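# Swap fridge and cart bottles, then close the fridge

## Task

Pick up the bottle standing on the cart's upper tray and set it upright on the refrigerator shelf, in the spot where the shelf's original bottle stood at the start. Set that original bottle upright on the tray. Afterwards, close the refrigerator door completely. The task fails if a glass bottle drops any real distance, if the door is swung open or shut violently, or if the robot tips over or finishes leaning. Anything that stays in place only because the robot is holding it at the end does not count as done.

## Robot and tools

Robot: TidyBot++ is a single-arm mobile manipulator. Its base is 0.54 m long, 0.50 m wide and 0.38 m tall and rolls on four driven casters. On top sits one seven-joint arm with a two-finger gripper. The shoulder is 0.12 m ahead of the base centre and 0.68 m off the floor. Segment lengths are 0.42 m for the upper arm, 0.31 m for the forearm and 0.31 m from the wrist to the hand point. At the start the arm is folded with the hand aimed down. In that pose it reaches up to 0.08 m past the base front, and the elbow rises to as much as 1.15 m. A downward-pointing hand can get no higher than about 0.94 m, and only near the base. There are two cameras: base_camera, fixed on the base, and wrist_camera, which looks along the hand.

Frames: The base frame has its origin on the floor below the base centre, with x ahead, y to the left and z up. hand_pose uses this frame and gives the point halfway between the finger pads. Its z axis runs out along the fingers, and the fingers close along its y axis. The odometry frame is the base frame as it was when the scene began. Heading grows to the left and runs from -3.142 to 3.142. Odometry counts wheel rotation, so wheel slip looks like motion, and it drifts over many moves.

execute_actions: The argument "actions" is a list holding one action, or an empty list, which only reports state and images. An action may contain "base", "joints" and, optionally, "speeds". The base and joint motions start at the same moment.
- "base" holds exactly one key, and each is an offset from where the base last reported itself. translate_m is a straight move in metres, forward positive, from -2 to 2. strafe_m is a sideways move in metres, left positive, from -2 to 2. rotate_rad is a turn in place in radians, counter-clockwise from above positive, from -6.3 to 6.3. A move that would take too long at its top speed is refused, so split long moves.
- "joints" maps joint names to absolute targets. The arm joints are in radians, and gripper_pos is a 0 to 1 scale. joint_1_rad accepts any angle and swings the whole arm about vertical; positive is clockwise from above, opposite to rotate_rad. joint_2_rad is the shoulder, -2.249 to 2.249. joint_3_rad accepts any angle and spins the upper arm; from 3.14, positive swings a forward-bent forearm to the right. joint_4_rad is the elbow, -2.579 to 2.579. joint_5_rad accepts any angle and spins the forearm; positive moves a forward-bent hand to the right. joint_6_rad is the wrist, -2.099 to 2.099. joint_7_rad accepts any angle and spins the hand; with the hand down, positive is counter-clockwise from above, and at 1.57 the fingers open toward left and right. For gripper_pos, 0 is fully open and 1 fully closed, and the pad gap is about 85 x (1 - gripper_pos) mm. Joints that accept any angle take the shorter way round, so send steps under half a turn. Done tolerances are ±0.039 for joints 1 to 4, ±0.056 for joints 5 to 7 and ±0.03 for the gripper.
- "speeds" caps top speed for that action only. translate_m and strafe_m take 0.05 to 0.5 m/s, and rotate_rad takes 0.1 to 1.57 rad/s. The highest value is the default.
- "cameras" is a list containing base_camera, wrist_camera or all. If it is omitted or null you get every camera, and [] gives none.
An unknown key or an out-of-range number causes the whole call to be rejected, with no motion. Anything you leave out of an action may still be driving toward an earlier target.

Arm geometry: Take joint_1_rad = 0, joint_3_rad = 3.14 and joint_5_rad = 0. The arm then moves in the base's x-z plane. The tilt from vertical (forward positive) is joint_2_rad for the upper arm, joint_2_rad - joint_4_rad for the forearm, and that value minus joint_6_rad for the hand. Add length x sin(tilt) over the three segments to get the forward reach from the shoulder, and length x cos(tilt) to get the height above it.

wait: "seconds" takes 0 to 10. It commands nothing, and its result looks like an empty execute_actions. zoom_image: "camera" is base_camera or wrist_camera. "region" is [x0, y0, x1, y1] in pixels of that camera's latest full image, measured from the top-left, and at most 504 x 504. finished_scene: "scene" is the current scene's number. It ends the scene permanently and reports whether the goal was met. Make sure nothing depends on the gripper holding it at that point.

Result lines: base_status and joint_status show how each commanded motion ended. "done" for the base only means the wheels turned far enough. "off_target" means it stopped short and may still be pushing. After contact_stop or time_out the motion holds where it stopped. A blocked base can report done well short of its goal. "joint command not followed", with a "cause:" line, means a self-collision check held back the arm targets. Those joints show not_followed and may be retried on later actions, but the gripper still moves. on_its_own lists motion you did not command. For the gripper at 1, done means it closed on nothing, and off_target means an object stopped it. joint_positions are the measured angles. base_tilt is in degrees, with forward and right positive. motor_effort is percent of maximum, with the peak in brackets. ARM HIT warns of a hard strike on the base or on the arm itself. If a torque sensor hits its limit, the arm and gripper freeze for 10 s and the rest of the call is skipped. The limit is 104.5 N m for joints 1 to 4 and 51.3 for joints 5 to 7, with warnings at 56.7 and 29.4. MOTOR HOT warns from 60 °C. An OVER-TEMPERATURE FAULT at 75 °C lets the arm sink, and affected keys then read limit_stop_at_motor_heat, so resend those targets. When a call reports a stop, later calls in the same reply do not run.

Accuracy: Friction leaves joints slightly off, and a held load makes the arm sag. To correct, send each joint its previous command plus (wanted - measured). While holding something, never send a joint its measured angle, because the arm sinks further. hand_pose may be a centimetre or two off, so confirm with the images. The calibration block gives K and T_world_to_cam in the base frame for projecting points.

Cautions: Lower bottles gently, and release them only when they stand upright on a surface. Move the door slowly when opening and closing it. Don't drive while the arm is snagged on anything high, and don't pull or push sideways hard with a raised hand, because the robot can tip. A blocked base keeps pushing, so avoid ramming. Loose objects may get an occasional small nudge.

Each tool is called after ">>>" as name([rows], argument=value, ...), one row to a line, values as JSON.

## Session

>>> execute_actions(actions=[])

Scene clock: 0.00 s.
base_odometry: x=+0.000 y=+0.000 heading=+0.000 (m, m, rad; odometry frame)
base_tilt: forward=+0.3 right=+0.3 (deg)
base_status: not commanded
joint_positions: joint_1_rad=+0.015 joint_2_rad=-0.340 joint_3_rad=+3.137 joint_4_rad=-2.529 joint_5_rad=+0.004 joint_6_rad=-0.845 joint_7_rad=+1.594 gripper_pos=+0.000
joint_status: not commanded
motor_effort: joint_1_rad=+1 joint_2_rad=-1 joint_3_rad=+0 joint_4_rad=+10 joint_5_rad=+1 joint_6_rad=+0 joint_7_rad=-1 (%)
hand_pose: x=+0.2680 y=-0.0014 z=+0.5867 quat_wxyz=(+0.003, +0.999, +0.007, +0.054) (m; base frame)
pictures: base_camera, wrist_camera
Images, in order (width x height): base_camera 644x364, wrist_camera 644x476.

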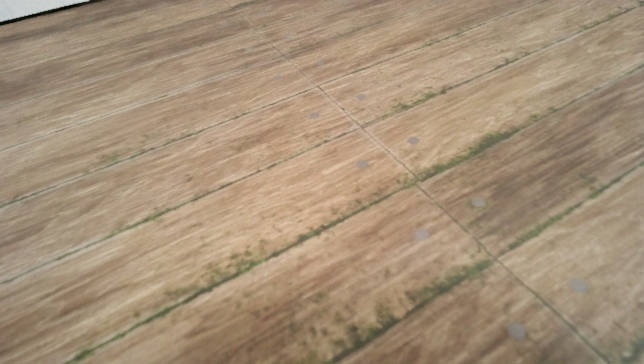

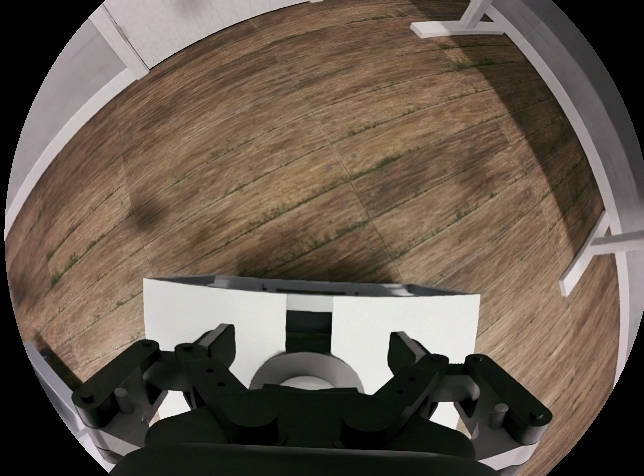

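>>> execute_actions([
  {"joints":{"joint_6_rad":0.4}},
], cameras=["wrist_camera"])

>>> execute_actions([
  {"joints":{"joint_1_rad":-1.2}},
], cameras=["wrist_camera"])

>>> execute_actions([
  {"joints":{"joint_1_rad":1.2}},
], cameras=["wrist_camera"])

Scene clock: 4.23 s.
base_odometry: x=+0.000 y=+0.000 heading=+0.000 (m, m, rad; odometry frame)
base_tilt: forward=+0.3 right=+0.3 (deg)
base_status: not commanded
joint_positions: joint_1_rad=+0.015 joint_2_rad=-0.340 joint_3_rad=+3.137 joint_4_rad=-2.528 joint_5_rad=+0.004 joint_6_rad=+0.377 joint_7_rad=+1.594 gripper_pos=+0.000
joint_status: all done
motor_effort: joint_1_rad=+1(1) joint_2_rad=-6(6) joint_3_rad=+1(0) joint_4_rad=+16(17) joint_5_rad=+1(1) joint_6_rad=+8(8) joint_7_rad=-1(1) (%)
hand_pose: x=+0.5372 y=-0.0028 z=+0.8226 quat_wxyz=(+0.012, +0.787, +0.007, +0.617) (m; base frame)
pictures: wrist_camera
camera_calibration (this result's frames):
wrist_camera: T_world_to_cam=[[-0.0424321, -0.996365, 0.0738694, -0.0488412], [-0.229442, -0.0622422, -0.97133, 0.978259], [0.972397, -0.0581643, -0.225967, -0.203676], [0, 0, 0, 1]] pos_world=[0.420435, 0.000378701, 0.907797]
Images, in order (width x height): wrist_camera 644x476.

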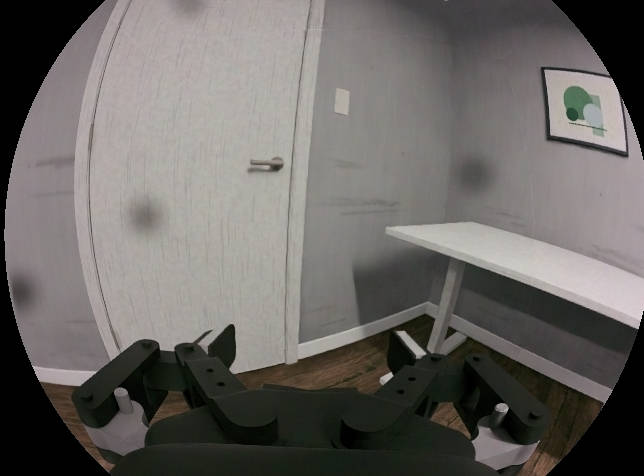

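Scene clock: 6.73 s.
base_odometry: x=+0.000 y=+0.000 heading=+0.000 (m, m, rad; odometry frame)
base_tilt: forward=+0.3 right=+0.3 (deg)
base_status: not commanded
joint_positions: joint_1_rad=-1.185 joint_2_rad=-0.340 joint_3_rad=+3.137 joint_4_rad=-2.528 joint_5_rad=+0.004 joint_6_rad=+0.377 joint_7_rad=+1.594 gripper_pos=+0.000
joint_status: all done
motor_effort: joint_1_rad=+1(1) joint_2_rad=-6(6) joint_3_rad=+0(1) joint_4_rad=+16(16) joint_5_rad=+1(0) joint_6_rad=+8(8) joint_7_rad=-1(1) (%)
hand_pose: x=+0.2729 y=+0.3889 z=+0.8226 quat_wxyz=(-0.339, +0.645, +0.450, +0.516) (m; base frame)
pictures: wrist_camera
camera_calibration (this result's frames):
wrist_camera: T_world_to_cam=[[0.913519, -0.400033, 0.073869, -0.162599], [-0.0249845, -0.236418, -0.97133, 0.953929], [0.406028, 0.885483, -0.225967, -0.136277], [0, 0, 0, 1]] pos_world=[0.227703, 0.281153, 0.907796]
Images, in order (width x height): wrist_camera 644x476.

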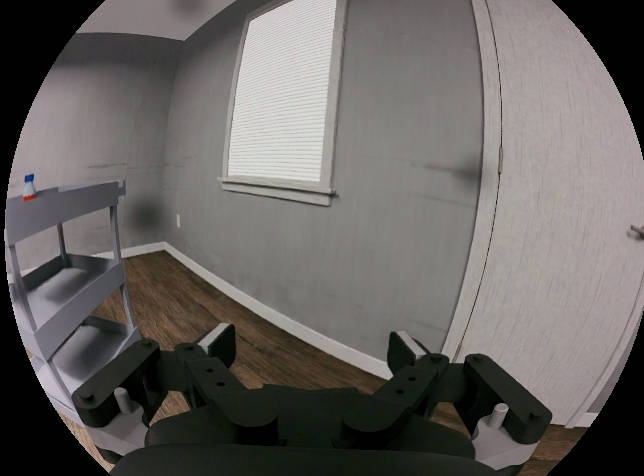

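Scene clock: 10.13 s.
base_odometry: x=+0.000 y=+0.000 heading=+0.000 (m, m, rad; odometry frame)
base_tilt: forward=+0.3 right=+0.3 (deg)
base_status: not commanded
joint_positions: joint_1_rad=+1.185 joint_2_rad=-0.340 joint_3_rad=+3.137 joint_4_rad=-2.528 joint_5_rad=+0.004 joint_6_rad=+0.377 joint_7_rad=+1.594 gripper_pos=+0.000
joint_status: all done
motor_effort: joint_1_rad=+1(1) joint_2_rad=-6(6) joint_3_rad=+0(1) joint_4_rad=+16(16) joint_5_rad=+1(0) joint_6_rad=+8(8) joint_7_rad=-1(1) (%)
hand_pose: x=+0.2797 y=-0.3862 z=+0.8226 quat_wxyz=(+0.351, +0.660, -0.428, +0.508) (m; base frame)
pictures: wrist_camera
camera_calibration (this result's frames):
wrist_camera: T_world_to_cam=[[-0.933936, -0.349725, 0.0738693, 0.0572478], [-0.146839, 0.186965, -0.97133, 0.968429], [0.325888, -0.918007, -0.225967, -0.126741], [0, 0, 0, 1]] pos_world=[0.236972, -0.277391, 0.907797]
Images, in order (width x height): wrist_camera 644x476.

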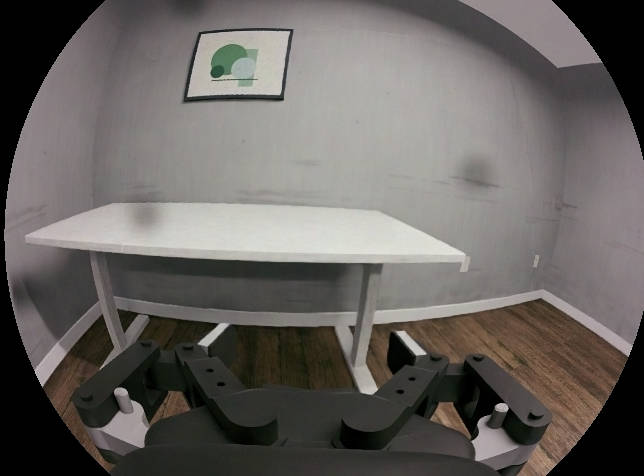

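>>> execute_actions([
  {"joints":{"joint_1_rad":-2.4}},
], cameras=["wrist_camera"])

>>> execute_actions([
  {"joints":{"joint_1_rad":-0.4}},
], cameras=[])

>>> execute_actions([
  {"joints":{"joint_1_rad":-2.4}},
], cameras=["wrist_camera"])

>>> execute_actions([
  {"joints":{"joint_1_rad":2.7}},
], cameras=["wrist_camera"])

Scene clock: 18.67 s.
base_odometry: x=+0.000 y=+0.000 heading=+0.000 (m, m, rad; odometry frame)
base_tilt: forward=+0.3 right=+0.3 (deg)
base_status: not commanded
joint_positions: joint_1_rad=+3.868 joint_2_rad=-0.340 joint_3_rad=+3.137 joint_4_rad=-2.528 joint_5_rad=+0.004 joint_6_rad=+0.377 joint_7_rad=+1.594 gripper_pos=+0.000
joint_status: all done
motor_effort: joint_1_rad=+1(1) joint_2_rad=-6(6) joint_3_rad=+1(0) joint_4_rad=+16(17) joint_5_rad=+1(1) joint_6_rad=+8(8) joint_7_rad=-1(1) (%)
hand_pose: x=-0.1960 y=+0.2752 z=+0.8226 quat_wxyz=(+0.575, -0.267, -0.740, -0.226) (m; base frame)
pictures: wrist_camera
camera_calibration (this result's frames):
wrist_camera: T_world_to_cam=[[0.68276, 0.726899, 0.0738692, -0.135139], [0.214414, -0.102686, -0.97133, 0.92544], [-0.698473, 0.679024, -0.225967, -0.00484169], [0, 0, 0, 1]] pos_world=[-0.109542, 0.19655, 0.907796]
Images, in order (width x height): wrist_camera 644x476.

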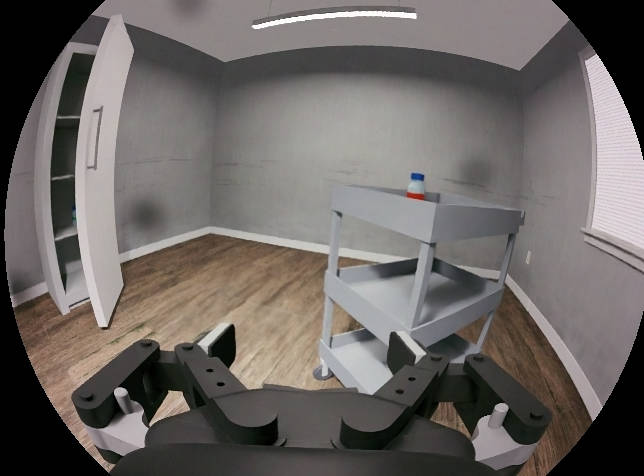

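Scene clock: 21.77 s.
base_odometry: x=+0.000 y=+0.000 heading=+0.000 (m, m, rad; odometry frame)
base_tilt: forward=+0.3 right=+0.3 (deg)
base_status: not commanded
joint_positions: joint_1_rad=+5.868 joint_2_rad=-0.340 joint_3_rad=+3.137 joint_4_rad=-2.528 joint_5_rad=+0.004 joint_6_rad=+0.377 joint_7_rad=+1.594 gripper_pos=+0.000
joint_status: all done
motor_effort: joint_1_rad=+1(1) joint_2_rad=-6(6) joint_3_rad=+0(1) joint_4_rad=+16(16) joint_5_rad=+1(0) joint_6_rad=+8(8) joint_7_rad=-1(1) (%)
hand_pose: x=+0.5003 y=+0.1718 z=+0.8226 quat_wxyz=(+0.120, -0.767, -0.175, -0.606) (m; base frame)
pictures: none
No camera images: the call's "cameras" was empty. Leave "cameras" out to get every camera's image.

Scene clock: 24.87 s.
base_odometry: x=+0.000 y=+0.000 heading=+0.000 (m, m, rad; odometry frame)
base_tilt: forward=+0.3 right=+0.3 (deg)
base_status: not commanded
joint_positions: joint_1_rad=+3.898 joint_2_rad=-0.340 joint_3_rad=+3.137 joint_4_rad=-2.528 joint_5_rad=+0.004 joint_6_rad=+0.377 joint_7_rad=+1.594 gripper_pos=+0.000
joint_status: all done
motor_effort: joint_1_rad=+1(1) joint_2_rad=-6(6) joint_3_rad=+1(1) joint_4_rad=+16(16) joint_5_rad=+1(0) joint_6_rad=+8(8) joint_7_rad=-1(1) (%)
hand_pose: x=-0.1877 y=+0.2843 z=+0.8226 quat_wxyz=(+0.571, -0.278, -0.736, -0.235) (m; base frame)
pictures: wrist_camera
camera_calibration (this result's frames):
wrist_camera: T_world_to_cam=[[0.703869, 0.706479, 0.0738691, -0.137651], [0.211298, -0.108955, -0.97133, 0.925811], [-0.678176, 0.699297, -0.225967, -0.0072572], [0, 0, 0, 1]] pos_world=[-0.103655, 0.203194, 0.907796]
Images, in order (width x height): wrist_camera 644x476.

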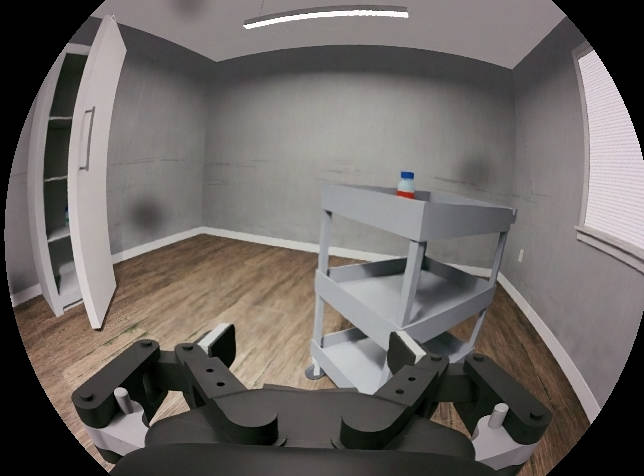

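Scene clock: 27.33 s.
base_odometry: x=+0.000 y=+0.000 heading=+0.000 (m, m, rad; odometry frame)
base_tilt: forward=+0.3 right=+0.3 (deg)
base_status: not commanded
joint_positions: joint_1_rad=+2.715 joint_2_rad=-0.340 joint_3_rad=+3.137 joint_4_rad=-2.528 joint_5_rad=+0.004 joint_6_rad=+0.377 joint_7_rad=+1.594 gripper_pos=+0.000
joint_status: all done
motor_effort: joint_1_rad=+1(1) joint_2_rad=-6(6) joint_3_rad=+0(1) joint_4_rad=+17(16) joint_5_rad=+1(0) joint_6_rad=+8(8) joint_7_rad=-1(1) (%)
hand_pose: x=-0.2602 y=-0.1765 z=+0.8226 quat_wxyz=(+0.605, +0.179, -0.766, +0.124) (m; base frame)
pictures: wrist_camera
camera_calibration (this result's frames):
wrist_camera: T_world_to_cam=[[-0.387992, 0.918698, 0.0738692, -0.00771934], [0.180743, 0.154434, -0.97133, 0.929447], [-0.903767, -0.363517, -0.225967, 0.0195881], [0, 0, 0, 1]] pos_world=[-0.153283, -0.129326, 0.907796]
Images, in order (width x height): wrist_camera 644x476.

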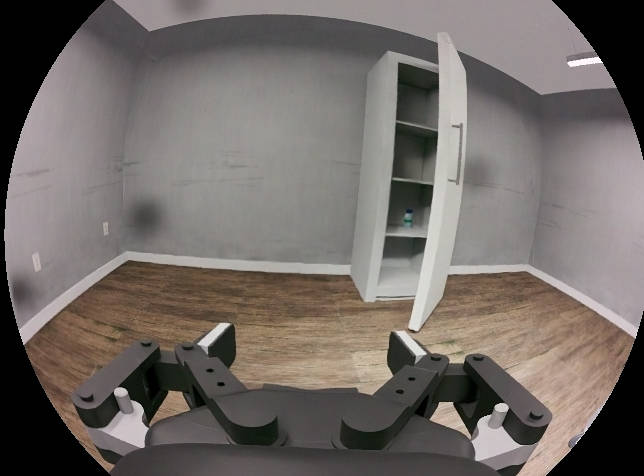

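>>> execute_actions([
  {"base":{"rotate_rad":1.97},"joints":{"joint_1_rad":0.0,"joint_2_rad":-0.34,"joint_4_rad":-2.2,"joint_6_rad":0.0,"joint_7_rad":1.57}},
])

Scene clock: 47.03 s.
base_odometry: x=+0.000 y=+0.000 heading=+1.969 (m, m, rad; odometry frame)
base_tilt: forward=+0.3 right=+0.3 (deg)
base_status: done
joint_positions: joint_1_rad=+0.014 joint_2_rad=-0.340 joint_3_rad=+3.137 joint_4_rad=-2.214 joint_5_rad=+0.004 joint_6_rad=+0.045 joint_7_rad=+1.594 gripper_pos=+0.000
joint_status: all done
motor_effort: joint_1_rad=+0(2) joint_2_rad=-8(8) joint_3_rad=+0(2) joint_4_rad=+18(18) joint_5_rad=+1(1) joint_6_rad=+8(8) joint_7_rad=-1(1) (%)
hand_pose: x=+0.5795 y=-0.0030 z=+0.9051 quat_wxyz=(+0.012, +0.792, +0.007, +0.610) (m; base frame)
pictures: base_camera, wrist_camera
camera_calibration (this result's frames):
wrist_camera: T_world_to_cam=[[-0.0410455, -0.996336, 0.0750258, -0.0552006], [-0.247298, -0.0626224, -0.966914, 1.07447], [0.96807, -0.0582412, -0.243822, -0.207428], [0, 0, 0, 1]] pos_world=[0.464254, 0.000206876, 0.992489]
Images, in order (width x height): base_camera 644x364, wrist_camera 644x476.

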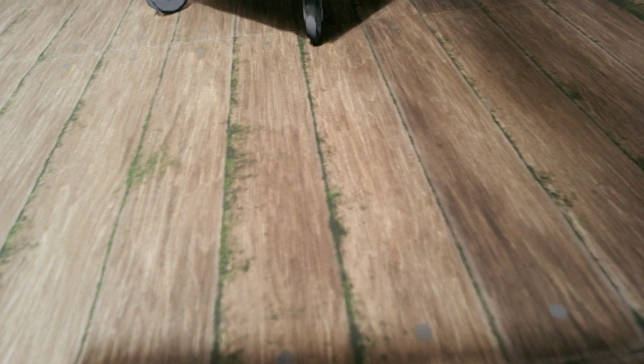

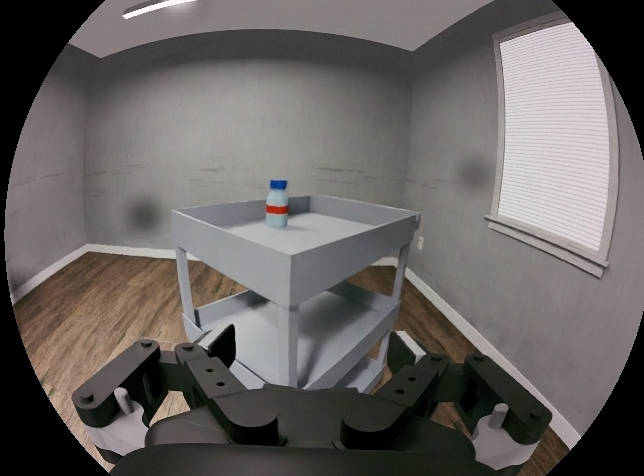

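>>> execute_actions([
  {"base":{"strafe_m":0.11},"joints":{"joint_4_rad":-1.9,"joint_6_rad":-0.44}},
], cameras=[])

>>> execute_actions([
  {"base":{"translate_m":0.4}},
])

Scene clock: 58.20 s.
base_odometry: x=-0.102 y=-0.043 heading=+1.970 (m, m, rad; odometry frame)
base_tilt: forward=+0.3 right=+0.3 (deg)
base_status: done
joint_positions: joint_1_rad=+0.011 joint_2_rad=-0.340 joint_3_rad=+3.137 joint_4_rad=-1.910 joint_5_rad=+0.004 joint_6_rad=-0.398 joint_7_rad=+1.594 gripper_pos=+0.000
joint_status: all done
motor_effort: joint_1_rad=+1(0) joint_2_rad=-9(11) joint_3_rad=+1(2) joint_4_rad=+19(19) joint_5_rad=+1(1) joint_6_rad=+7(8) joint_7_rad=-1(1) (%)
hand_pose: x=+0.5800 y=-0.0020 z=+0.9587 quat_wxyz=(+0.011, +0.832, +0.008, +0.554) (m; base frame)
pictures: none
No camera images: the call's "cameras" was empty. Leave "cameras" out to get every camera's image.

Scene clock: 60.27 s.
base_odometry: x=-0.257 y=+0.326 heading=+1.971 (m, m, rad; odometry frame)
base_tilt: forward=+0.3 right=+0.3 (deg)
base_status: done
joint_positions: joint_1_rad=+0.011 joint_2_rad=-0.335 joint_3_rad=+3.137 joint_4_rad=-1.909 joint_5_rad=+0.004 joint_6_rad=-0.400 joint_7_rad=+1.594 gripper_pos=+0.000
joint_status: not commanded
motor_effort: joint_1_rad=+1(0) joint_2_rad=-9(13) joint_3_rad=-1(1) joint_4_rad=+19(20) joint_5_rad=+1(1) joint_6_rad=+8(8) joint_7_rad=-1(1) (%)
hand_pose: x=+0.5815 y=-0.0020 z=+0.9561 quat_wxyz=(+0.011, +0.834, +0.008, +0.551) (m; base frame)
pictures: base_camera, wrist_camera
camera_calibration (this result's frames):
wrist_camera: T_world_to_cam=[[-0.0286458, -0.996456, 0.0790864, -0.0690626], [-0.384083, -0.0620727, -0.92121, 1.16016], [0.922854, -0.0567646, -0.380944, -0.0395226], [0, 0, 0, 1]] pos_world=[0.480093, 0.000952835, 1.05915]
Images, in order (width x height): base_camera 644x364, wrist_camera 644x476.

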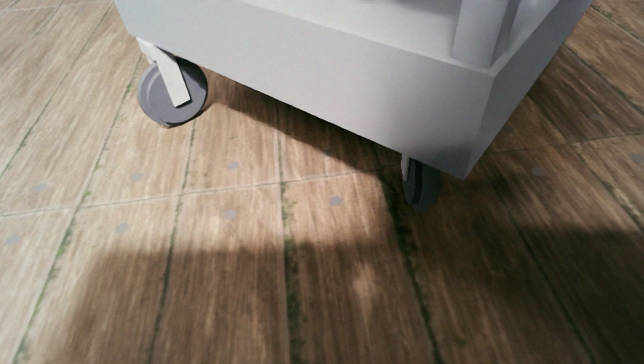

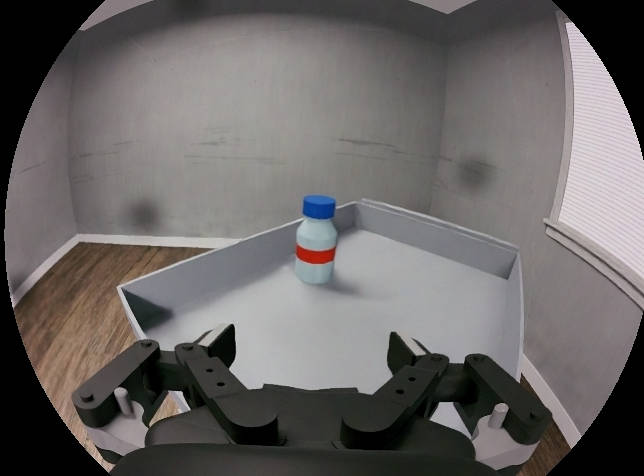

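>>> execute_actions([
  {"joints":{"joint_2_rad":0.363,"joint_4_rad":-1.34,"joint_6_rad":-0.5,"joint_1_rad":0.0,"joint_7_rad":1.55}},
])

Scene clock: 70.97 s.
base_odometry: x=-0.257 y=+0.326 heading=+1.971 (m, m, rad; odometry frame)
base_tilt: forward=+0.3 right=+0.3 (deg)
base_status: not commanded
joint_positions: joint_1_rad=+0.011 joint_2_rad=+0.363 joint_3_rad=+3.137 joint_4_rad=-1.354 joint_5_rad=+0.004 joint_6_rad=-0.456 joint_7_rad=+1.584 gripper_pos=+0.000
joint_status: all done
motor_effort: joint_1_rad=+1(1) joint_2_rad=-32(37) joint_3_rad=-1(1) joint_4_rad=+18(19) joint_5_rad=+1(1) joint_6_rad=+7(8) joint_7_rad=-1(2) (%)
hand_pose: x=+0.8359 y=-0.0045 z=+0.8529 quat_wxyz=(+0.006, +0.885, +0.003, +0.465) (m; base frame)
pictures: base_camera, wrist_camera
camera_calibration (this result's frames):
wrist_camera: T_world_to_cam=[[-0.0190658, -0.99734, 0.0703549, -0.0566619], [-0.559213, -0.0476944, -0.827651, 1.22926], [0.828805, -0.0551232, -0.556816, -0.0851201], [0, 0, 0, 1]] pos_world=[0.756885, -0.00257455, 0.973988]
Images, in order (width x height): base_camera 644x364, wrist_camera 644x476.

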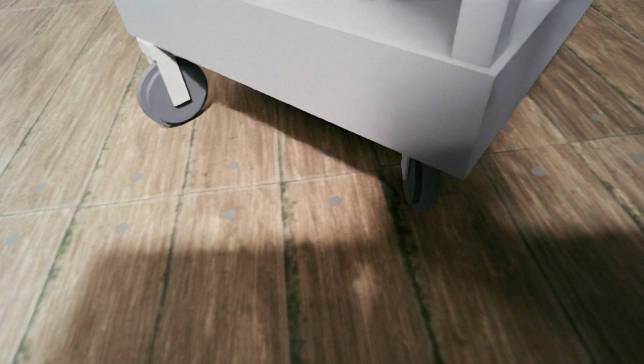

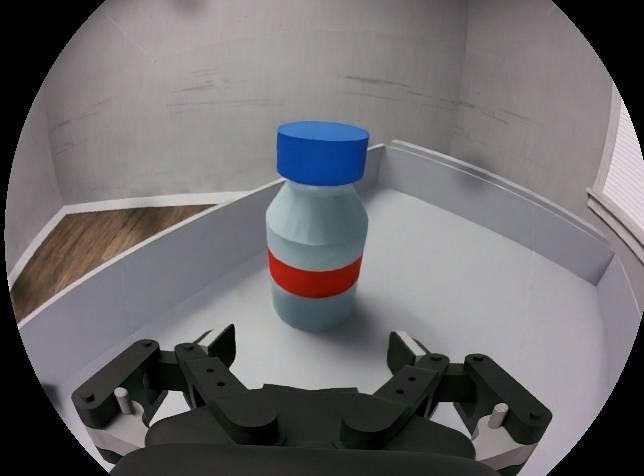

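>>> execute_actions([
  {"base":{"translate_m":0.1},"speeds":{"translate_m":0.06}},
])

Scene clock: 75.77 s.
base_odometry: x=-0.297 y=+0.418 heading=+1.971 (m, m, rad; odometry frame)
base_tilt: forward=+0.3 right=+0.3 (deg)
base_status: done
joint_positions: joint_1_rad=+0.011 joint_2_rad=+0.362 joint_3_rad=+3.137 joint_4_rad=-1.351 joint_5_rad=+0.004 joint_6_rad=-0.457 joint_7_rad=+1.584 gripper_pos=+0.000
joint_status: not commanded
motor_effort: joint_1_rad=+0(1) joint_2_rad=-32(34) joint_3_rad=+0(1) joint_4_rad=+18(19) joint_5_rad=+1(1) joint_6_rad=+7(7) joint_7_rad=-1(1) (%)
hand_pose: x=+0.8360 y=-0.0045 z=+0.8554 quat_wxyz=(+0.006, +0.884, +0.003, +0.467) (m; base frame)
pictures: base_camera, wrist_camera
camera_calibration (this result's frames):
wrist_camera: T_world_to_cam=[[-0.0192788, -0.997339, 0.0703066, -0.0565967], [-0.556564, -0.0477117, -0.829434, 1.23073], [0.830581, -0.0551206, -0.554163, -0.0876123], [0, 0, 0, 1]] pos_world=[0.756655, -0.00255532, 0.976233]
Images, in order (width x height): base_camera 644x364, wrist_camera 644x476.

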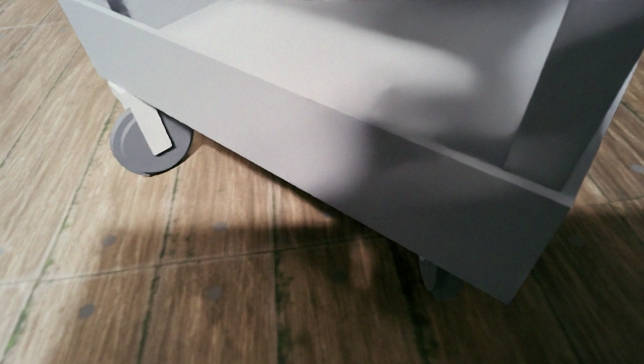

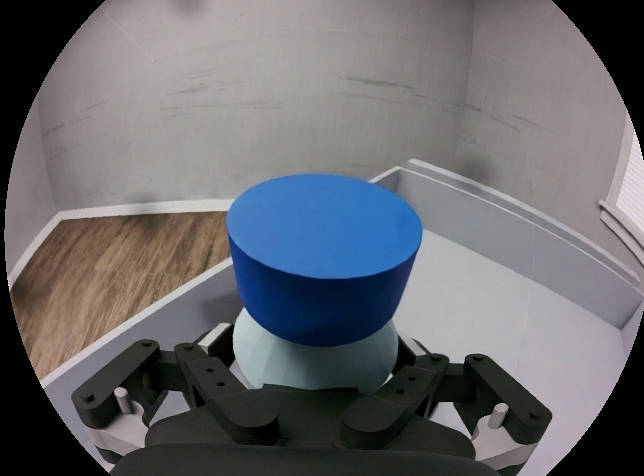

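>>> execute_actions([
  {"joints":{"gripper_pos":1.0}},
], cameras=["wrist_camera"])

Scene clock: 77.60 s.
base_odometry: x=-0.297 y=+0.418 heading=+1.971 (m, m, rad; odometry frame)
base_tilt: forward=+0.3 right=+0.3 (deg)
base_status: not commanded
joint_positions: joint_1_rad=+0.011 joint_2_rad=+0.361 joint_3_rad=+3.137 joint_4_rad=-1.350 joint_5_rad=+0.004 joint_6_rad=-0.458 joint_7_rad=+1.583 gripper_pos=+0.231
joint_status: gripper_pos off_target (ended at +0.231, target +1.000)
motor_effort: joint_1_rad=+0(2) joint_2_rad=-33(35) joint_3_rad=+0(2) joint_4_rad=+19(19) joint_5_rad=+1(0) joint_6_rad=+7(8) joint_7_rad=-1(1) (%)
hand_pose: x=+0.8361 y=-0.0045 z=+0.8561 quat_wxyz=(+0.005, +0.884, +0.003, +0.467) (m; base frame)
pictures: wrist_camera
camera_calibration (this result's frames):
wrist_camera: T_world_to_cam=[[-0.0198223, -0.997379, 0.0695905, -0.0555811], [-0.555912, -0.0468579, -0.829919, 1.23127], [0.831005, -0.0551371, -0.553526, -0.0882046], [0, 0, 0, 1]] pos_world=[0.756677, -0.00260386, 0.976902]
Images, in order (width x height): wrist_camera 644x476.

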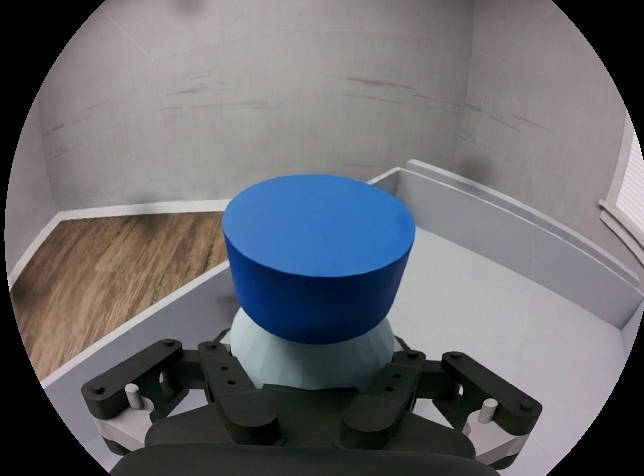

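>>> execute_actions([
  {"joints":{"gripper_pos":0.0}},
], cameras=[])

>>> execute_actions([
  {"base":{"translate_m":-0.12},"speeds":{"translate_m":0.1}},
], cameras=[])

>>> execute_actions([
  {"joints":{"joint_2_rad":-0.34,"joint_4_rad":-1.9,"joint_6_rad":-0.44}},
], cameras=[])

>>> execute_actions([
  {"base":{"translate_m":-0.4}},
], cameras=[])

Scene clock: 83.00 s.
base_odometry: x=-0.297 y=+0.418 heading=+1.971 (m, m, rad; odometry frame)
base_tilt: forward=+0.3 right=+0.3 (deg)
base_status: not commanded
joint_positions: joint_1_rad=+0.011 joint_2_rad=+0.361 joint_3_rad=+3.137 joint_4_rad=-1.350 joint_5_rad=+0.004 joint_6_rad=-0.459 joint_7_rad=+1.583 gripper_pos=+0.000
joint_status: all done
motor_effort: joint_1_rad=+1(0) joint_2_rad=-33(35) joint_3_rad=-1(1) joint_4_rad=+18(20) joint_5_rad=+0(1) joint_6_rad=+7(8) joint_7_rad=-1(1) (%)
hand_pose: x=+0.8360 y=-0.0045 z=+0.8558 quat_wxyz=(+0.005, +0.884, +0.003, +0.467) (m; base frame)
pictures: none
No camera images: the call's "cameras" was empty. Leave "cameras" out to get every camera's image.

Scene clock: 84.73 s.
base_odometry: x=-0.250 y=+0.307 heading=+1.971 (m, m, rad; odometry frame)
base_tilt: forward=+0.3 right=+0.3 (deg)
base_status: done
joint_positions: joint_1_rad=+0.011 joint_2_rad=+0.363 joint_3_rad=+3.137 joint_4_rad=-1.349 joint_5_rad=+0.004 joint_6_rad=-0.460 joint_7_rad=+1.583 gripper_pos=+0.000
joint_status: not commanded
motor_effort: joint_1_rad=+1(3) joint_2_rad=-33(37) joint_3_rad=+0(1) joint_4_rad=+18(19) joint_5_rad=+1(1) joint_6_rad=+7(7) joint_7_rad=-1(1) (%)
hand_pose: x=+0.8362 y=-0.0043 z=+0.8552 quat_wxyz=(+0.005, +0.885, +0.003, +0.466) (m; base frame)
pictures: none
No camera images: the call's "cameras" was empty. Leave "cameras" out to get every camera's image.

Scene clock: 86.70 s.
base_odometry: x=-0.250 y=+0.307 heading=+1.971 (m, m, rad; odometry frame)
base_tilt: forward=+0.3 right=+0.4 (deg)
base_status: not commanded
joint_positions: joint_1_rad=+0.011 joint_2_rad=-0.333 joint_3_rad=+3.137 joint_4_rad=-1.889 joint_5_rad=+0.004 joint_6_rad=-0.460 joint_7_rad=+1.583 gripper_pos=+0.000
joint_status: all done
motor_effort: joint_1_rad=+1(1) joint_2_rad=-10(36) joint_3_rad=+0(0) joint_4_rad=+19(19) joint_5_rad=+0(1) joint_6_rad=+8(8) joint_7_rad=-1(1) (%)
hand_pose: x=+0.5767 y=-0.0019 z=+0.9500 quat_wxyz=(+0.007, +0.846, +0.004, +0.534) (m; base frame)
pictures: none
No camera images: the call's "cameras" was empty. Leave "cameras" out to get every camera's image.

Scene clock: 88.77 s.
base_odometry: x=-0.094 y=-0.062 heading=+1.971 (m, m, rad; odometry frame)
base_tilt: forward=+0.3 right=+0.3 (deg)
base_status: done
joint_positions: joint_1_rad=+0.011 joint_2_rad=-0.343 joint_3_rad=+3.137 joint_4_rad=-1.891 joint_5_rad=+0.004 joint_6_rad=-0.460 joint_7_rad=+1.583 gripper_pos=+0.000
joint_status: not commanded
motor_effort: joint_1_rad=+1(2) joint_2_rad=-10(12) joint_3_rad=+1(1) joint_4_rad=+19(19) joint_5_rad=+1(1) joint_6_rad=+8(8) joint_7_rad=-1(1) (%)
hand_pose: x=+0.5737 y=-0.0019 z=+0.9537 quat_wxyz=(+0.007, +0.843, +0.004, +0.537) (m; base frame)
pictures: none
No camera images: the call's "cameras" was empty. Leave "cameras" out to get every camera's image.

>>> execute_actions([
  {"base":{"rotate_rad":1.57},"joints":{"joint_2_rad":-0.34,"joint_4_rad":-2.3,"joint_6_rad":0.2}},
], cameras=[])

>>> execute_actions([
  {"base":{"translate_m":0.7}},
])

Scene clock: 97.40 s.
base_odometry: x=-0.094 y=-0.062 heading=-2.744 (m, m, rad; odometry frame)
base_tilt: forward=+0.3 right=+0.3 (deg)
base_status: done
joint_positions: joint_1_rad=+0.007 joint_2_rad=-0.343 joint_3_rad=+3.137 joint_4_rad=-2.287 joint_5_rad=+0.004 joint_6_rad=+0.159 joint_7_rad=+1.583 gripper_pos=+0.000
joint_status: all done
motor_effort: joint_1_rad=+0(1) joint_2_rad=-8(12) joint_3_rad=+0(2) joint_4_rad=+18(19) joint_5_rad=+1(0) joint_6_rad=+8(9) joint_7_rad=-1(1) (%)
hand_pose: x=+0.5744 y=+0.0007 z=+0.8975 quat_wxyz=(+0.006, +0.778, +0.006, +0.628) (m; base frame)
pictures: none
No camera images: the call's "cameras" was empty. Leave "cameras" out to get every camera's image.

Scene clock: 100.10 s.
base_odometry: x=-0.739 y=-0.334 heading=-2.743 (m, m, rad; odometry frame)
base_tilt: forward=+0.3 right=+0.3 (deg)
base_status: done
joint_positions: joint_1_rad=+0.007 joint_2_rad=-0.341 joint_3_rad=+3.137 joint_4_rad=-2.290 joint_5_rad=+0.004 joint_6_rad=+0.159 joint_7_rad=+1.583 gripper_pos=+0.000
joint_status: not commanded
motor_effort: joint_1_rad=+1(1) joint_2_rad=-8(11) joint_3_rad=+0(1) joint_4_rad=+18(19) joint_5_rad=+1(1) joint_6_rad=+8(8) joint_7_rad=-1(1) (%)
hand_pose: x=+0.5743 y=+0.0007 z=+0.8947 quat_wxyz=(+0.006, +0.780, +0.006, +0.626) (m; base frame)
pictures: base_camera, wrist_camera
camera_calibration (this result's frames):
wrist_camera: T_world_to_cam=[[-0.0384626, -0.997306, 0.0624554, -0.0412656], [-0.208534, -0.0531145, -0.976572, 1.04968], [0.977258, -0.0505856, -0.20593, -0.243915], [0, 0, 0, 1]] pos_world=[0.455675, 0.00225997, 0.977431]
Images, in order (width x height): base_camera 644x364, wrist_camera 644x476.

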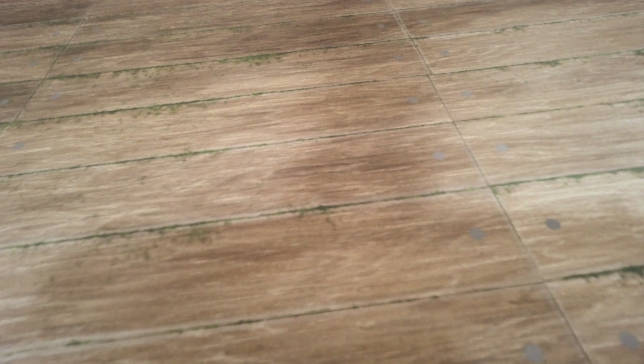

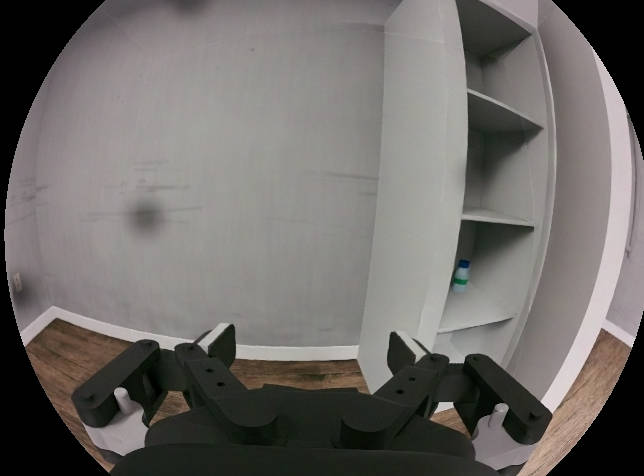

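>>> execute_actions([
  {"base":{"rotate_rad":0.1},"joints":{"joint_6_rad":-0.3}},
], cameras=[])

>>> execute_actions([
  {"base":{"strafe_m":-0.45}},
])

Scene clock: 108.63 s.
base_odometry: x=-0.739 y=-0.334 heading=-2.643 (m, m, rad; odometry frame)
base_tilt: forward=+0.3 right=+0.3 (deg)
base_status: done
joint_positions: joint_1_rad=+0.005 joint_2_rad=-0.341 joint_3_rad=+3.137 joint_4_rad=-2.300 joint_5_rad=+0.004 joint_6_rad=-0.278 joint_7_rad=+1.583 gripper_pos=+0.000
joint_status: all done
motor_effort: joint_1_rad=+1(1) joint_2_rad=-8(8) joint_3_rad=+0(2) joint_4_rad=+17(19) joint_5_rad=+1(1) joint_6_rad=+7(9) joint_7_rad=-1(1) (%)
hand_pose: x=+0.5139 y=+0.0008 z=+0.7669 quat_wxyz=(+0.005, +0.899, +0.007, +0.437) (m; base frame)
pictures: none
No camera images: the call's "cameras" was empty. Leave "cameras" out to get every camera's image.

Scene clock: 110.93 s.
base_odometry: x=-0.955 y=+0.061 heading=-2.642 (m, m, rad; odometry frame)
base_tilt: forward=+0.3 right=+0.4 (deg)
base_status: done
joint_positions: joint_1_rad=+0.005 joint_2_rad=-0.341 joint_3_rad=+3.137 joint_4_rad=-2.300 joint_5_rad=+0.004 joint_6_rad=-0.278 joint_7_rad=+1.583 gripper_pos=+0.000
joint_status: not commanded
motor_effort: joint_1_rad=+1(1) joint_2_rad=-6(9) joint_3_rad=+0(3) joint_4_rad=+17(17) joint_5_rad=+1(1) joint_6_rad=+7(7) joint_7_rad=-1(1) (%)
hand_pose: x=+0.5139 y=+0.0008 z=+0.7669 quat_wxyz=(+0.005, +0.899, +0.007, +0.437) (m; base frame)
pictures: base_camera, wrist_camera
camera_calibration (this result's frames):
wrist_camera: T_world_to_cam=[[-0.0082043, -0.997302, 0.0729452, -0.0590754], [-0.610513, -0.0527782, -0.790246, 0.976029], [0.791964, -0.0510174, -0.608433, 0.192634], [0, 0, 0, 1]] pos_world=[0.442834, 0.00242474, 0.892817]
Images, in order (width x height): base_camera 644x364, wrist_camera 644x476.

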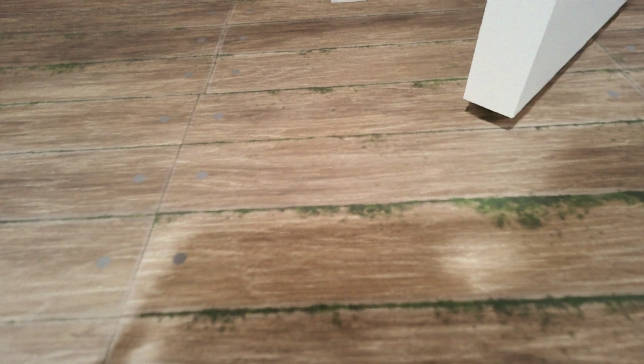

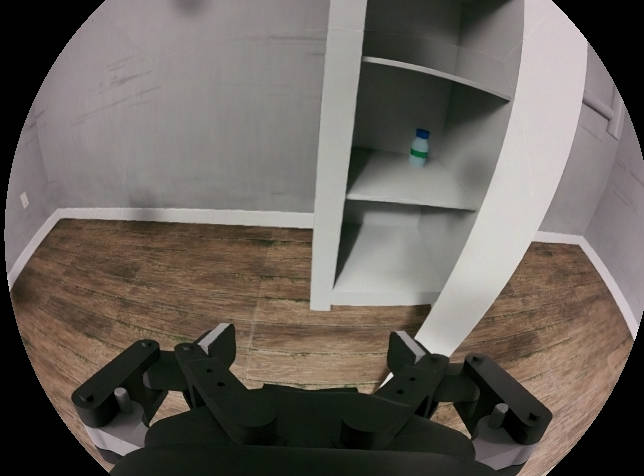

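>>> execute_actions([
  {"joints":{"joint_2_rad":0.5,"joint_4_rad":-2.0,"joint_6_rad":0.75,"gripper_pos":1.0},"base":{"rotate_rad":0.03}},
], cameras=[])

>>> execute_actions([
  {"base":{"strafe_m":-0.3},"speeds":{"strafe_m":0.06}},
])

Scene clock: 125.50 s.
base_odometry: x=-0.955 y=+0.061 heading=-2.613 (m, m, rad; odometry frame)
base_tilt: forward=+0.3 right=+0.4 (deg)
base_status: done
joint_positions: joint_1_rad=+0.005 joint_2_rad=+0.494 joint_3_rad=+3.137 joint_4_rad=-2.013 joint_5_rad=+0.004 joint_6_rad=+0.707 joint_7_rad=+1.583 gripper_pos=+0.999
joint_status: all done
motor_effort: joint_1_rad=+1(3) joint_2_rad=-32(33) joint_3_rad=+0(2) joint_4_rad=+13(17) joint_5_rad=+1(1) joint_6_rad=+8(8) joint_7_rad=-1(1) (%)
hand_pose: x=+0.8079 y=+0.0014 z=+0.7282 quat_wxyz=(+0.003, +0.783, +0.006, +0.622) (m; base frame)
pictures: none
No camera images: the call's "cameras" was empty. Leave "cameras" out to get every camera's image.

Scene clock: 130.93 s.
base_odometry: x=-1.107 y=+0.320 heading=-2.612 (m, m, rad; odometry frame)
base_tilt: forward=+0.3 right=+0.3 (deg)
base_status: done
joint_positions: joint_1_rad=-0.044 joint_2_rad=+0.480 joint_3_rad=+3.118 joint_4_rad=-2.041 joint_5_rad=+0.004 joint_6_rad=+0.708 joint_7_rad=+1.583 gripper_pos=+0.999
joint_status: not commanded
motor_effort: joint_1_rad=+10(12) joint_2_rad=-27(34) joint_3_rad=+7(8) joint_4_rad=+21(22) joint_5_rad=+1(0) joint_6_rad=+8(9) joint_7_rad=-1(1) (%)
hand_pose: x=+0.7967 y=+0.0458 z=+0.7248 quat_wxyz=(-0.021, +0.787, +0.029, +0.616) (m; base frame)
pictures: base_camera, wrist_camera
camera_calibration (this result's frames):
wrist_camera: T_world_to_cam=[[0.0322039, -0.99825, 0.0495973, -0.0239767], [-0.227886, -0.0556496, -0.972096, 0.944857], [0.973155, 0.0200027, -0.229279, -0.477008], [0, 0, 0, 1]] pos_world=[0.680295, 0.0381876, 0.810313]
Images, in order (width x height): base_camera 644x364, wrist_camera 644x476.

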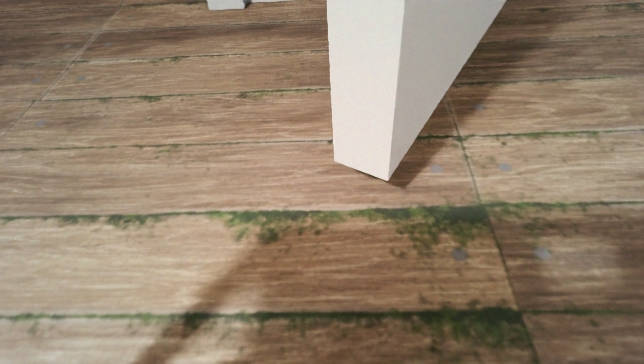

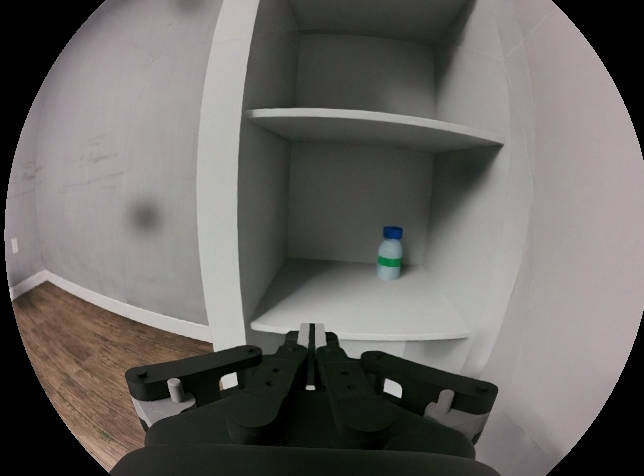

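>>> execute_actions([
  {"base":{"strafe_m":-0.33},"speeds":{"strafe_m":0.06},"joints":{"joint_1_rad":0.0}},
])

Scene clock: 138.33 s.
base_odometry: x=-1.274 y=+0.605 heading=-2.612 (m, m, rad; odometry frame)
base_tilt: forward=+0.1 right=+0.3 (deg)
base_status: done
joint_positions: joint_1_rad=-0.186 joint_2_rad=+0.371 joint_3_rad=+2.984 joint_4_rad=-2.257 joint_5_rad=+0.004 joint_6_rad=+0.712 joint_7_rad=+1.583 gripper_pos=+0.999
joint_status: joint_1_rad off_target (ended at -0.186, target +0.000)
motor_effort: joint_1_rad=+36(40) joint_2_rad=+0(27) joint_3_rad=+31(32) joint_4_rad=+59(60) joint_5_rad=+5(6) joint_6_rad=+7(8) joint_7_rad=-1(1) (%)
hand_pose: x=+0.6838 y=+0.1968 z=+0.6982 quat_wxyz=(-0.115, +0.807, +0.126, +0.566) (m; base frame)
pictures: base_camera, wrist_camera
camera_calibration (this result's frames):
wrist_camera: T_world_to_cam=[[0.301596, -0.953412, 0.00673032, -0.0314233], [-0.308576, -0.104287, -0.945465, 0.947848], [0.90212, 0.283071, -0.325653, -0.31216], [0, 0, 0, 1]] pos_world=[0.583566, 0.157253, 0.794713]
Images, in order (width x height): base_camera 644x364, wrist_camera 644x476.

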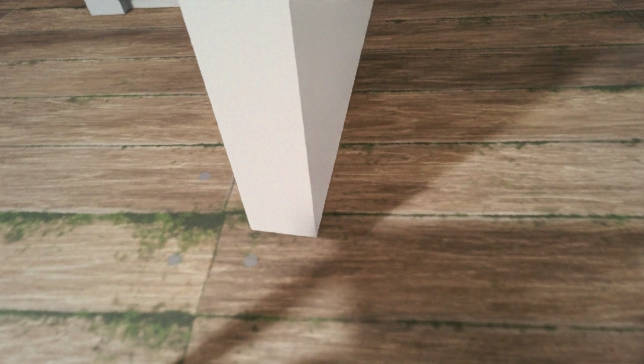

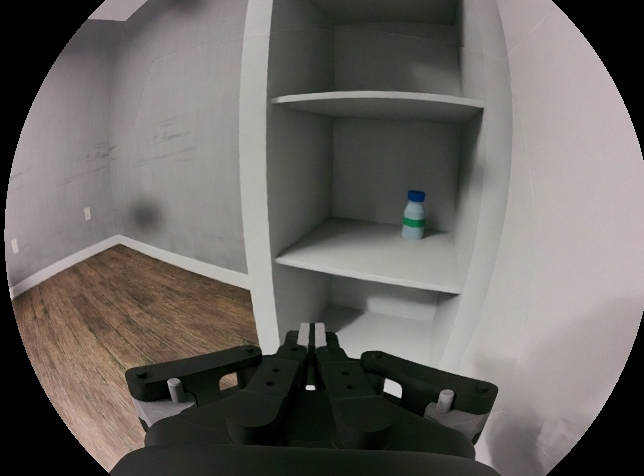

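>>> execute_actions([
  {"base":{"strafe_m":0.3},"speeds":{"strafe_m":0.08},"joints":{"joint_1_rad":0.0,"joint_2_rad":0.5,"joint_3_rad":3.14,"joint_4_rad":-2.0}},
])

Scene clock: 144.77 s.
base_odometry: x=-1.122 y=+0.346 heading=-2.612 (m, m, rad; odometry frame)
base_tilt: forward=+0.3 right=+0.3 (deg)
base_status: done
joint_positions: joint_1_rad=-0.009 joint_2_rad=+0.487 joint_3_rad=+3.117 joint_4_rad=-2.008 joint_5_rad=+0.004 joint_6_rad=+0.712 joint_7_rad=+1.583 gripper_pos=+0.999
joint_status: all done
motor_effort: joint_1_rad=+1(36) joint_2_rad=-32(32) joint_3_rad=-1(31) joint_4_rad=+13(59) joint_5_rad=+1(7) joint_6_rad=+8(8) joint_7_rad=-1(1) (%)
hand_pose: x=+0.8088 y=+0.0231 z=+0.7376 quat_wxyz=(-0.011, +0.778, +0.015, +0.628) (m; base frame)
pictures: base_camera, wrist_camera
camera_calibration (this result's frames):
wrist_camera: T_world_to_cam=[[-0.00327731, -0.998849, 0.0478515, -0.0176788], [-0.200415, -0.0462249, -0.97862, 0.94113], [0.979706, -0.0127974, -0.200033, -0.511555], [0, 0, 0, 1]] pos_world=[0.689732, 0.0192986, 0.819527]
Images, in order (width x height): base_camera 644x364, wrist_camera 644x476.

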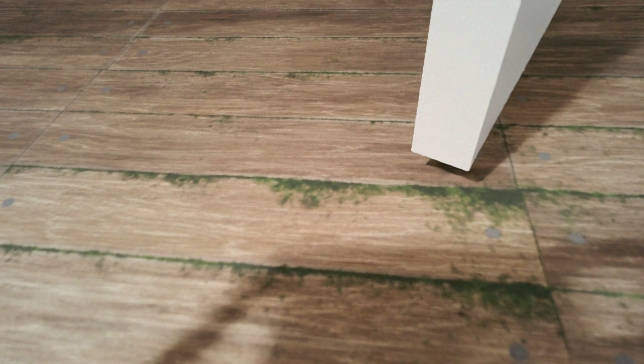

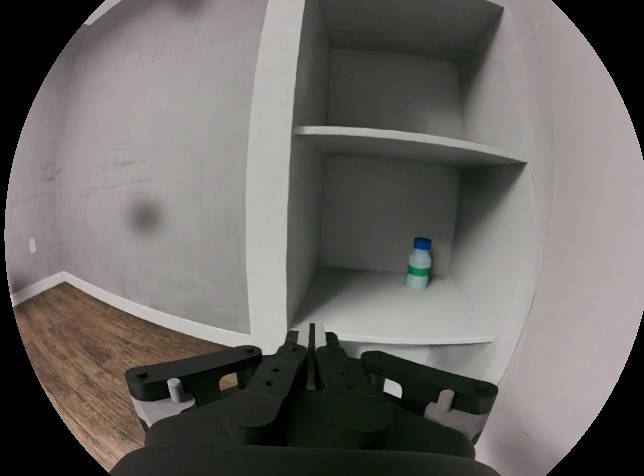

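>>> wait(seconds=1)

Scene clock: 148.33 s.
base_odometry: x=-1.122 y=+0.346 heading=-2.612 (m, m, rad; odometry frame)
base_tilt: forward=+0.3 right=+0.3 (deg)
base_status: done
joint_positions: joint_1_rad=-0.009 joint_2_rad=+0.487 joint_3_rad=+3.117 joint_4_rad=-2.008 joint_5_rad=+0.004 joint_6_rad=+0.712 joint_7_rad=+1.583 gripper_pos=+0.999
joint_status: all done
motor_effort: joint_1_rad=+1(36) joint_2_rad=-32(32) joint_3_rad=+0(31) joint_4_rad=+13(59) joint_5_rad=+1(7) joint_6_rad=+8(8) joint_7_rad=-1(1) (%)
hand_pose: x=+0.8088 y=+0.0231 z=+0.7376 quat_wxyz=(-0.011, +0.778, +0.015, +0.628) (m; base frame)
wait: 1.00 s; at rest from the start
pictures: base_camera, wrist_camera
camera_calibration (this result's frames):
wrist_camera: T_world_to_cam=[[-0.00327734, -0.998849, 0.0478514, -0.0176786], [-0.200415, -0.0462247, -0.97862, 0.94113], [0.979706, -0.0127974, -0.200033, -0.511555], [0, 0, 0, 1]] pos_world=[0.689732, 0.0192986, 0.819527]
Images, in order (width x height): base_camera 644x364, wrist_camera 644x476.

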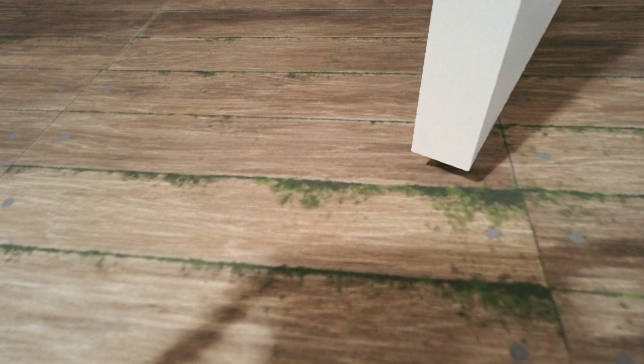

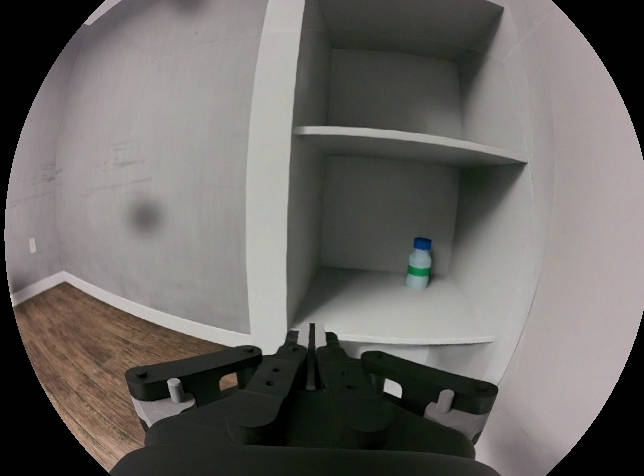

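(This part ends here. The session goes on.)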